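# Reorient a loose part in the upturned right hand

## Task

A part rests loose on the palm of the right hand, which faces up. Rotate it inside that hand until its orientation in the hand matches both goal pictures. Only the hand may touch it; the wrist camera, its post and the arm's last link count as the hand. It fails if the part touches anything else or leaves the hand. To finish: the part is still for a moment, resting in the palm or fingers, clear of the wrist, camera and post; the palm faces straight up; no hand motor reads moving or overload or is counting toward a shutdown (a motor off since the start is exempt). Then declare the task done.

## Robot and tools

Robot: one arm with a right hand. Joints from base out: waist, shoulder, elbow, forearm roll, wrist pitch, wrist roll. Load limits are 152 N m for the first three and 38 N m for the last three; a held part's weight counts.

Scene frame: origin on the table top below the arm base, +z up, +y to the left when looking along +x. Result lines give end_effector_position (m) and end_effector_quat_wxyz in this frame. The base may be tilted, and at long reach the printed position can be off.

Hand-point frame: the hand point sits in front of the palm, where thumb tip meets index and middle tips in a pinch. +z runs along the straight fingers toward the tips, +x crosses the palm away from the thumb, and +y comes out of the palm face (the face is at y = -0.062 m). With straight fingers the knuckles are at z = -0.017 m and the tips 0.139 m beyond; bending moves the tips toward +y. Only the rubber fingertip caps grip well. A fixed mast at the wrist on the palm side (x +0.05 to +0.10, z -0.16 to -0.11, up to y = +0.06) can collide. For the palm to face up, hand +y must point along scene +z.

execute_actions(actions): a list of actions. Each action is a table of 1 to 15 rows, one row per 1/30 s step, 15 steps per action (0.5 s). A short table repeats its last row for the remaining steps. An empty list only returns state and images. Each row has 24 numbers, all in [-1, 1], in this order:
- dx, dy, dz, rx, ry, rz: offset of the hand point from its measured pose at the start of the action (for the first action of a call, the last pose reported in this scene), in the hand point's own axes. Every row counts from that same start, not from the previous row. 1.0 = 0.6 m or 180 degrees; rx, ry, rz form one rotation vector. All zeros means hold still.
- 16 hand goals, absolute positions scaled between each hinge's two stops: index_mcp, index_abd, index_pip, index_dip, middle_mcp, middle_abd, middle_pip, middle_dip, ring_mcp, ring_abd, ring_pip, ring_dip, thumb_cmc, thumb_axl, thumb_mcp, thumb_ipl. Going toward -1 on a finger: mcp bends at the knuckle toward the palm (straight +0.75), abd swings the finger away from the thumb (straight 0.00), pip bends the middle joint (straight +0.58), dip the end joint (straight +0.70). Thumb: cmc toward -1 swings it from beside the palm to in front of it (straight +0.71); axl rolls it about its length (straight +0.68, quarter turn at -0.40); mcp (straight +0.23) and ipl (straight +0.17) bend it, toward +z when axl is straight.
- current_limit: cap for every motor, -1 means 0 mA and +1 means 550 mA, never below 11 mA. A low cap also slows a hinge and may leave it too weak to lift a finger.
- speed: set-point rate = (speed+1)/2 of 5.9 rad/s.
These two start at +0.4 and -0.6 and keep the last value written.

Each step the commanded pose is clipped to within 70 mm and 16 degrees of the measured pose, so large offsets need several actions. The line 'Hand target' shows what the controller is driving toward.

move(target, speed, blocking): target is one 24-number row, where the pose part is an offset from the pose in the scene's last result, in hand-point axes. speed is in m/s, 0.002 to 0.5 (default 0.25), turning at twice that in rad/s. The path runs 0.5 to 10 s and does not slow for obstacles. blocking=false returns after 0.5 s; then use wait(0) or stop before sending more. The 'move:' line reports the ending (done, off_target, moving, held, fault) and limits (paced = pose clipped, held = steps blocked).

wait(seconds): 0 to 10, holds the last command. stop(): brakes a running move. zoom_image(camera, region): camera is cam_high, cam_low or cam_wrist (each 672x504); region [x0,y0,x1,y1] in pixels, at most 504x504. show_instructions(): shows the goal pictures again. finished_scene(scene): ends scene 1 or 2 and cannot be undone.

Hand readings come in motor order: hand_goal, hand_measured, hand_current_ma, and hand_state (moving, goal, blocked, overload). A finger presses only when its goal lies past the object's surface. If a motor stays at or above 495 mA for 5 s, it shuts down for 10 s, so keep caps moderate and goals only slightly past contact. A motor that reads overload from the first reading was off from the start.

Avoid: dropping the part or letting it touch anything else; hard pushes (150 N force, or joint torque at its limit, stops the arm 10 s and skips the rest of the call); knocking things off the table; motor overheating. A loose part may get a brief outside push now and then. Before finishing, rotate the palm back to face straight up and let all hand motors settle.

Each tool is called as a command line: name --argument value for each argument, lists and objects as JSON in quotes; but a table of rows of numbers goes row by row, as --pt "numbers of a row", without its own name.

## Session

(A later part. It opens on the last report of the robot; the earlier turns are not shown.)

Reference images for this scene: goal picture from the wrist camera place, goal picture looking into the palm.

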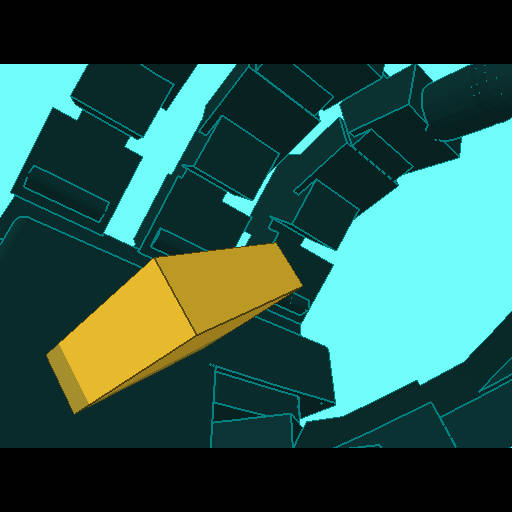

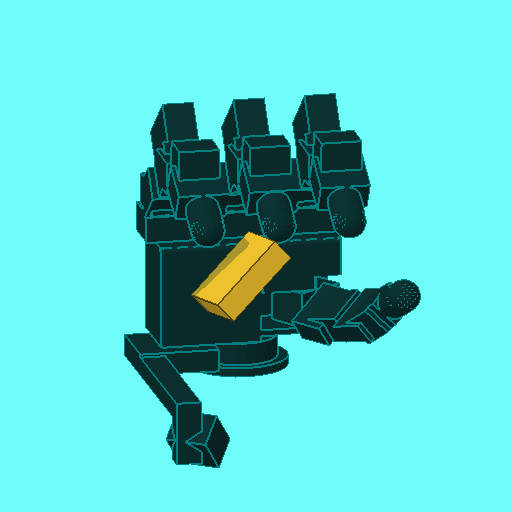

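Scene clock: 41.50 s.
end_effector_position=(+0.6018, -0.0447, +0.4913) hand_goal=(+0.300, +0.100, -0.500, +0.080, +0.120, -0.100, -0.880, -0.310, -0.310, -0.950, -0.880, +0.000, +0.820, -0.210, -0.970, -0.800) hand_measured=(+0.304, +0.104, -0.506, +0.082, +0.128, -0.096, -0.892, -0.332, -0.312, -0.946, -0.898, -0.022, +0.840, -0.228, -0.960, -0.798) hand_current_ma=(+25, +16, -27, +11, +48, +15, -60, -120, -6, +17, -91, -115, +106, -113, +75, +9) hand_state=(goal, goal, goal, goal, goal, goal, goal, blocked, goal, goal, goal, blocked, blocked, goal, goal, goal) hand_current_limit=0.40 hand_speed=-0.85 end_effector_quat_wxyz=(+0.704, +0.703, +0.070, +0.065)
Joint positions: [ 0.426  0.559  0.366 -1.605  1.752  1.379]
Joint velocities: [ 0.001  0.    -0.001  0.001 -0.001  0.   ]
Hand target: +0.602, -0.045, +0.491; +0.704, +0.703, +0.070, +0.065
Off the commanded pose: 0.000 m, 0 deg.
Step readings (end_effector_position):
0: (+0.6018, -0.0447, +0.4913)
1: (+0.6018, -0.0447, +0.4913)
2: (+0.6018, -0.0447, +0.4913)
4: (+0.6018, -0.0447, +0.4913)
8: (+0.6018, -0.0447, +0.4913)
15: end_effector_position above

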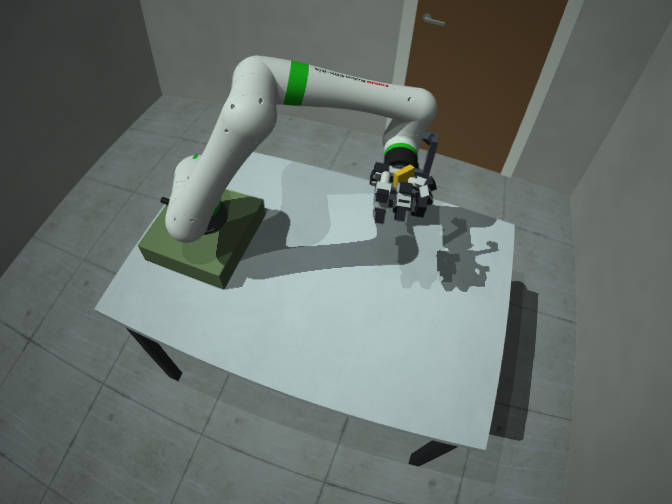

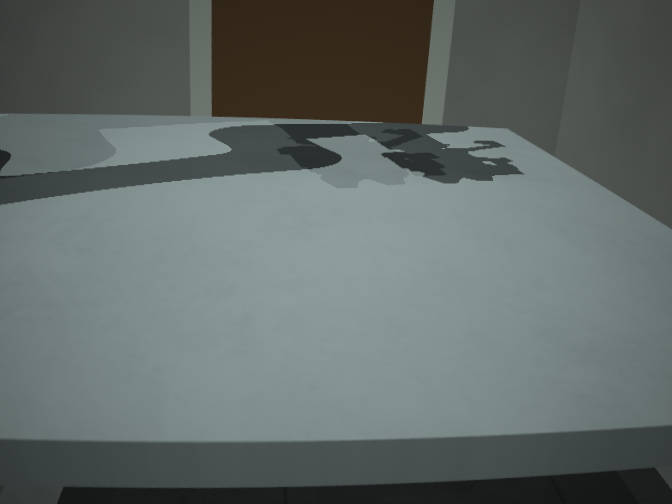

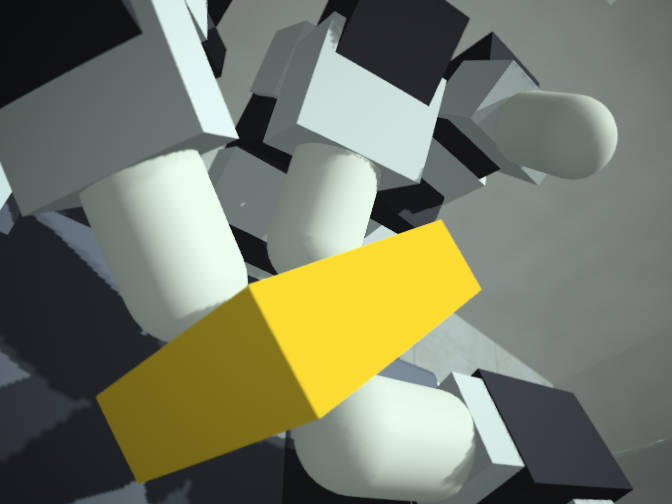

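execute_actions --actions '[[[0,0,0,0,0,0,0.3,0.1,-0.5,0.08,0.11,-0.1,-0.88,-0.31,-0.26,-0.95,-0.88,0.03,0.82,-0.205,-0.97,-0.775,0.4,-0.87]]]'

Scene clock: 42.20 s.
end_effector_position=(+0.6018, -0.0447, +0.4913) hand_goal=(+0.300, +0.100, -0.500, +0.080, +0.110, -0.100, -0.880, -0.310, -0.260, -0.950, -0.880, +0.030, +0.820, -0.204, -0.970, -0.774) hand_measured=(+0.304, +0.104, -0.506, +0.082, +0.128, -0.096, -0.892, -0.326, -0.262, -0.946, -0.894, +0.018, +0.840, -0.222, -0.966, -0.780) hand_current_ma=(+25, +16, -27, +11, +101, +15, -60, -85, -8, +17, -72, -66, +103, -119, +32, -42) hand_state=(goal, goal, goal, goal, goal, goal, goal, goal, goal, goal, goal, goal, blocked, goal, goal, goal) hand_current_limit=0.40 hand_speed=-0.87 end_effector_quat_wxyz=(+0.704, +0.703, +0.070, +0.065)
Joint positions: [ 0.426  0.559  0.366 -1.605  1.752  1.379]
Joint velocities: [ 0.    -0.    -0.001  0.    -0.001  0.002]
Hand target: +0.602, -0.045, +0.491; +0.704, +0.703, +0.070, +0.065
Off the commanded pose: 0.000 m, 0 deg.
Step readings (end_effector_position):
0: (+0.6018, -0.0447, +0.4913)
1: (+0.6018, -0.0447, +0.4913)
2: (+0.6018, -0.0447, +0.4913)
4: (+0.6018, -0.0447, +0.4913)
8: (+0.6018, -0.0447, +0.4913)
15: end_effector_position above

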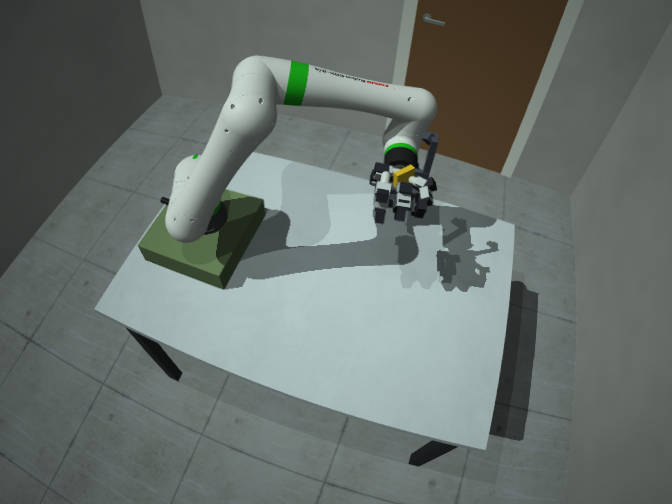

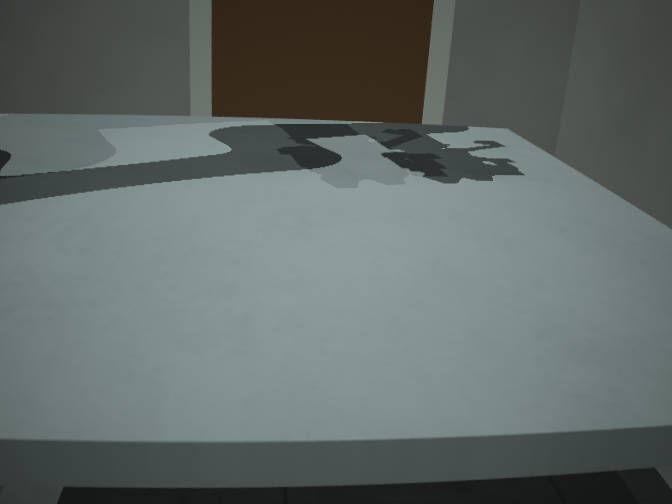

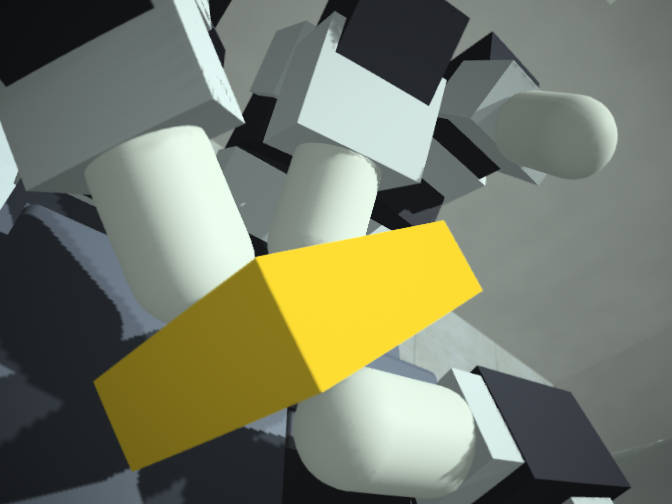

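execute_actions --actions '[[[0,0,0,0,0,0,0.3,0.1,-0.5,0.08,0.10,-0.1,-0.88,-0.32,-0.235,-0.95,-0.88,0.10,0.82,-0.205,-0.97,-0.745,0.4,-0.87]]]'

wait --seconds 0.5

Scene clock: 42.87 s.
end_effector_position=(+0.6018, -0.0447, +0.4913) hand_goal=(+0.300, +0.100, -0.500, +0.080, +0.100, -0.100, -0.880, -0.320, -0.234, -0.950, -0.880, +0.100, +0.820, -0.204, -0.970, -0.744) hand_measured=(+0.304, +0.104, -0.506, +0.082, +0.126, -0.096, -0.892, -0.326, -0.232, -0.946, -0.894, +0.080, +0.838, -0.222, -0.968, -0.754) hand_current_ma=(+25, +16, -27, +11, +135, +15, -60, -34, +16, +16, -71, -105, +94, -119, +10, -68) hand_state=(goal, goal, goal, goal, blocked, goal, goal, goal, goal, goal, goal, blocked, goal, goal, goal, goal) hand_current_limit=0.40 hand_speed=-0.87 end_effector_quat_wxyz=(+0.704, +0.703, +0.070, +0.065)
Joint positions: [ 0.426  0.559  0.366 -1.605  1.752  1.379]
Joint velocities: [ 0.     0.001 -0.001 -0.001  0.001 -0.002]
Hand target: +0.602, -0.045, +0.491; +0.704, +0.703, +0.070, +0.065
Off the commanded pose: 0.000 m, 0 deg.
Step readings (end_effector_position):
0: (+0.6018, -0.0447, +0.4913)
1: (+0.6018, -0.0447, +0.4913)
2: (+0.6018, -0.0447, +0.4913)
4: (+0.6018, -0.0447, +0.4913)
8: (+0.6018, -0.0447, +0.4913)
15: end_effector_position above

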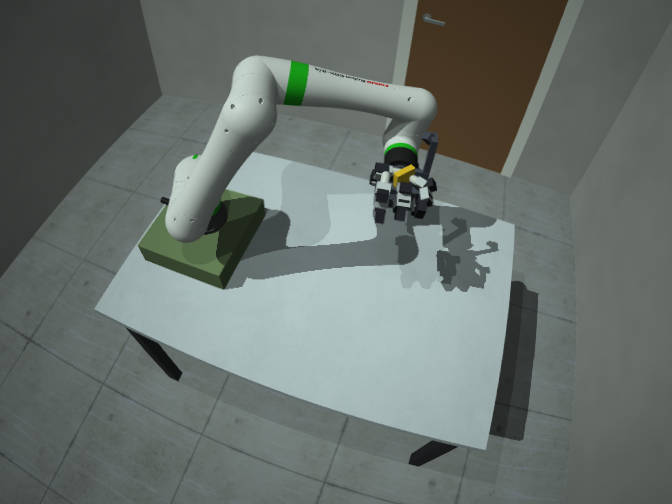

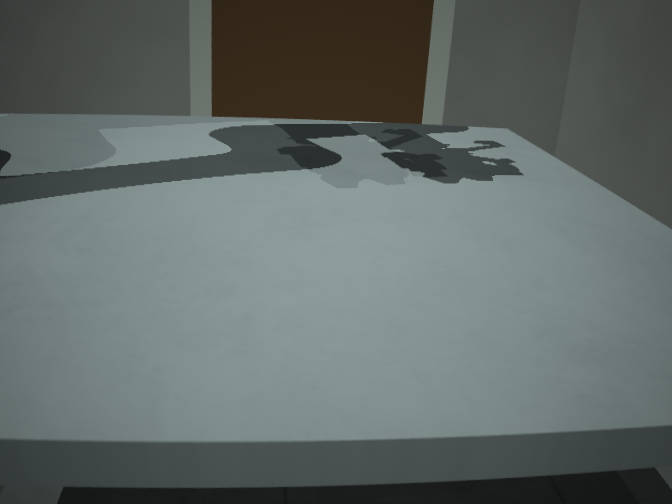

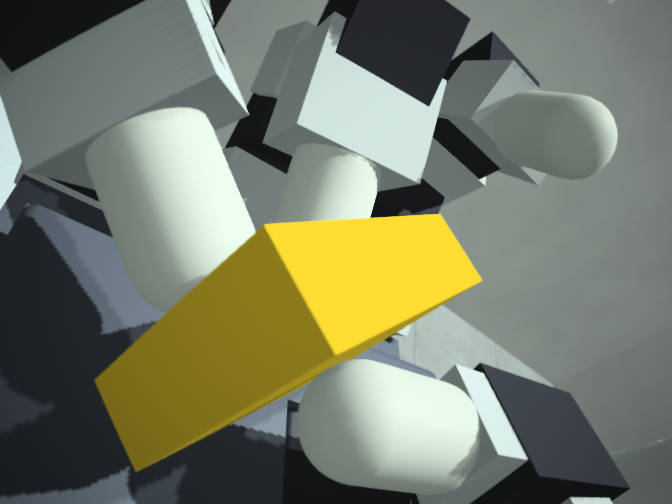

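Scene clock: 43.37 s.
end_effector_position=(+0.6018, -0.0447, +0.4913) hand_goal=(+0.300, +0.100, -0.500, +0.080, +0.100, -0.100, -0.880, -0.320, -0.234, -0.950, -0.880, +0.100, +0.820, -0.204, -0.970, -0.744) hand_measured=(+0.304, +0.104, -0.506, +0.082, +0.126, -0.096, -0.892, -0.326, -0.232, -0.946, -0.894, +0.080, +0.838, -0.222, -0.968, -0.754) hand_current_ma=(+25, +16, -27, +11, +135, +15, -60, -34, +16, +16, -71, -105, +94, -119, +10, -68) hand_state=(goal, goal, goal, goal, blocked, goal, goal, goal, goal, goal, goal, blocked, goal, goal, goal, goal) hand_current_limit=0.40 hand_speed=-0.87 end_effector_quat_wxyz=(+0.704, +0.703, +0.070, +0.065)
Joint positions: [ 0.426  0.559  0.366 -1.605  1.752  1.379]
Joint velocities: [-0.    -0.    -0.001 -0.    -0.001 -0.   ]
Hand target: +0.602, -0.045, +0.491; +0.704, +0.703, +0.070, +0.065
Off the commanded pose: 0.000 m, 0 deg.
wait: 0.50 s; at rest by 0.17 s

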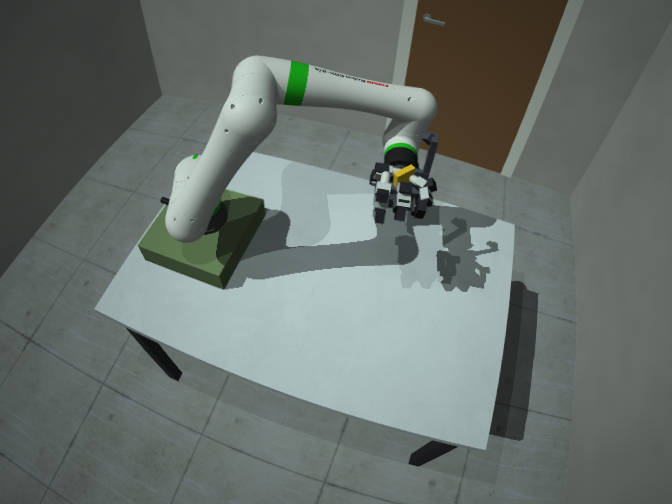

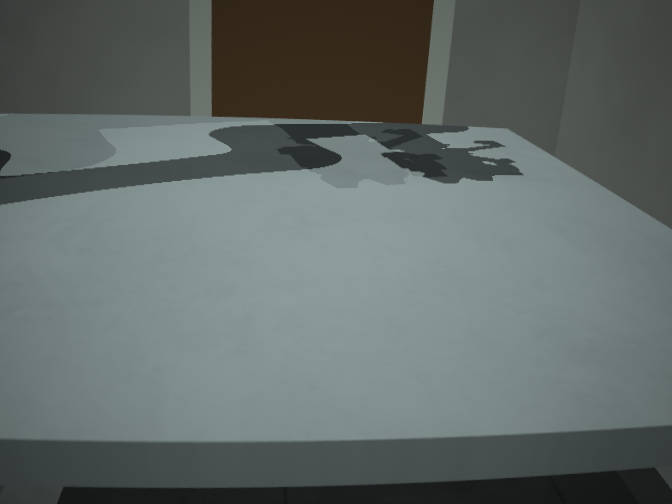

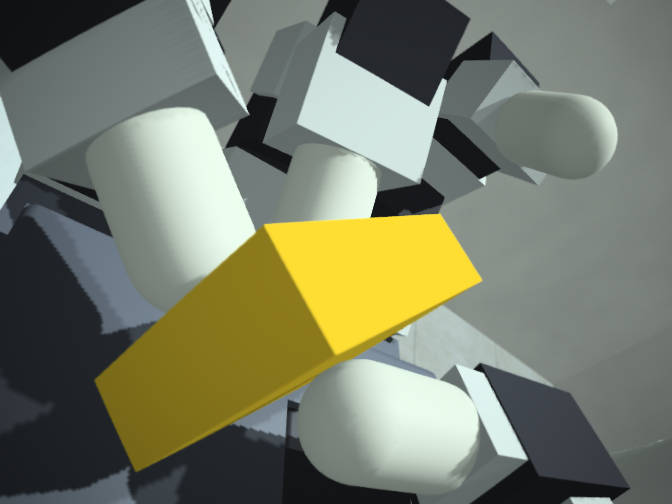

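finished_scene --scene 2

The scene is finished: the task was done.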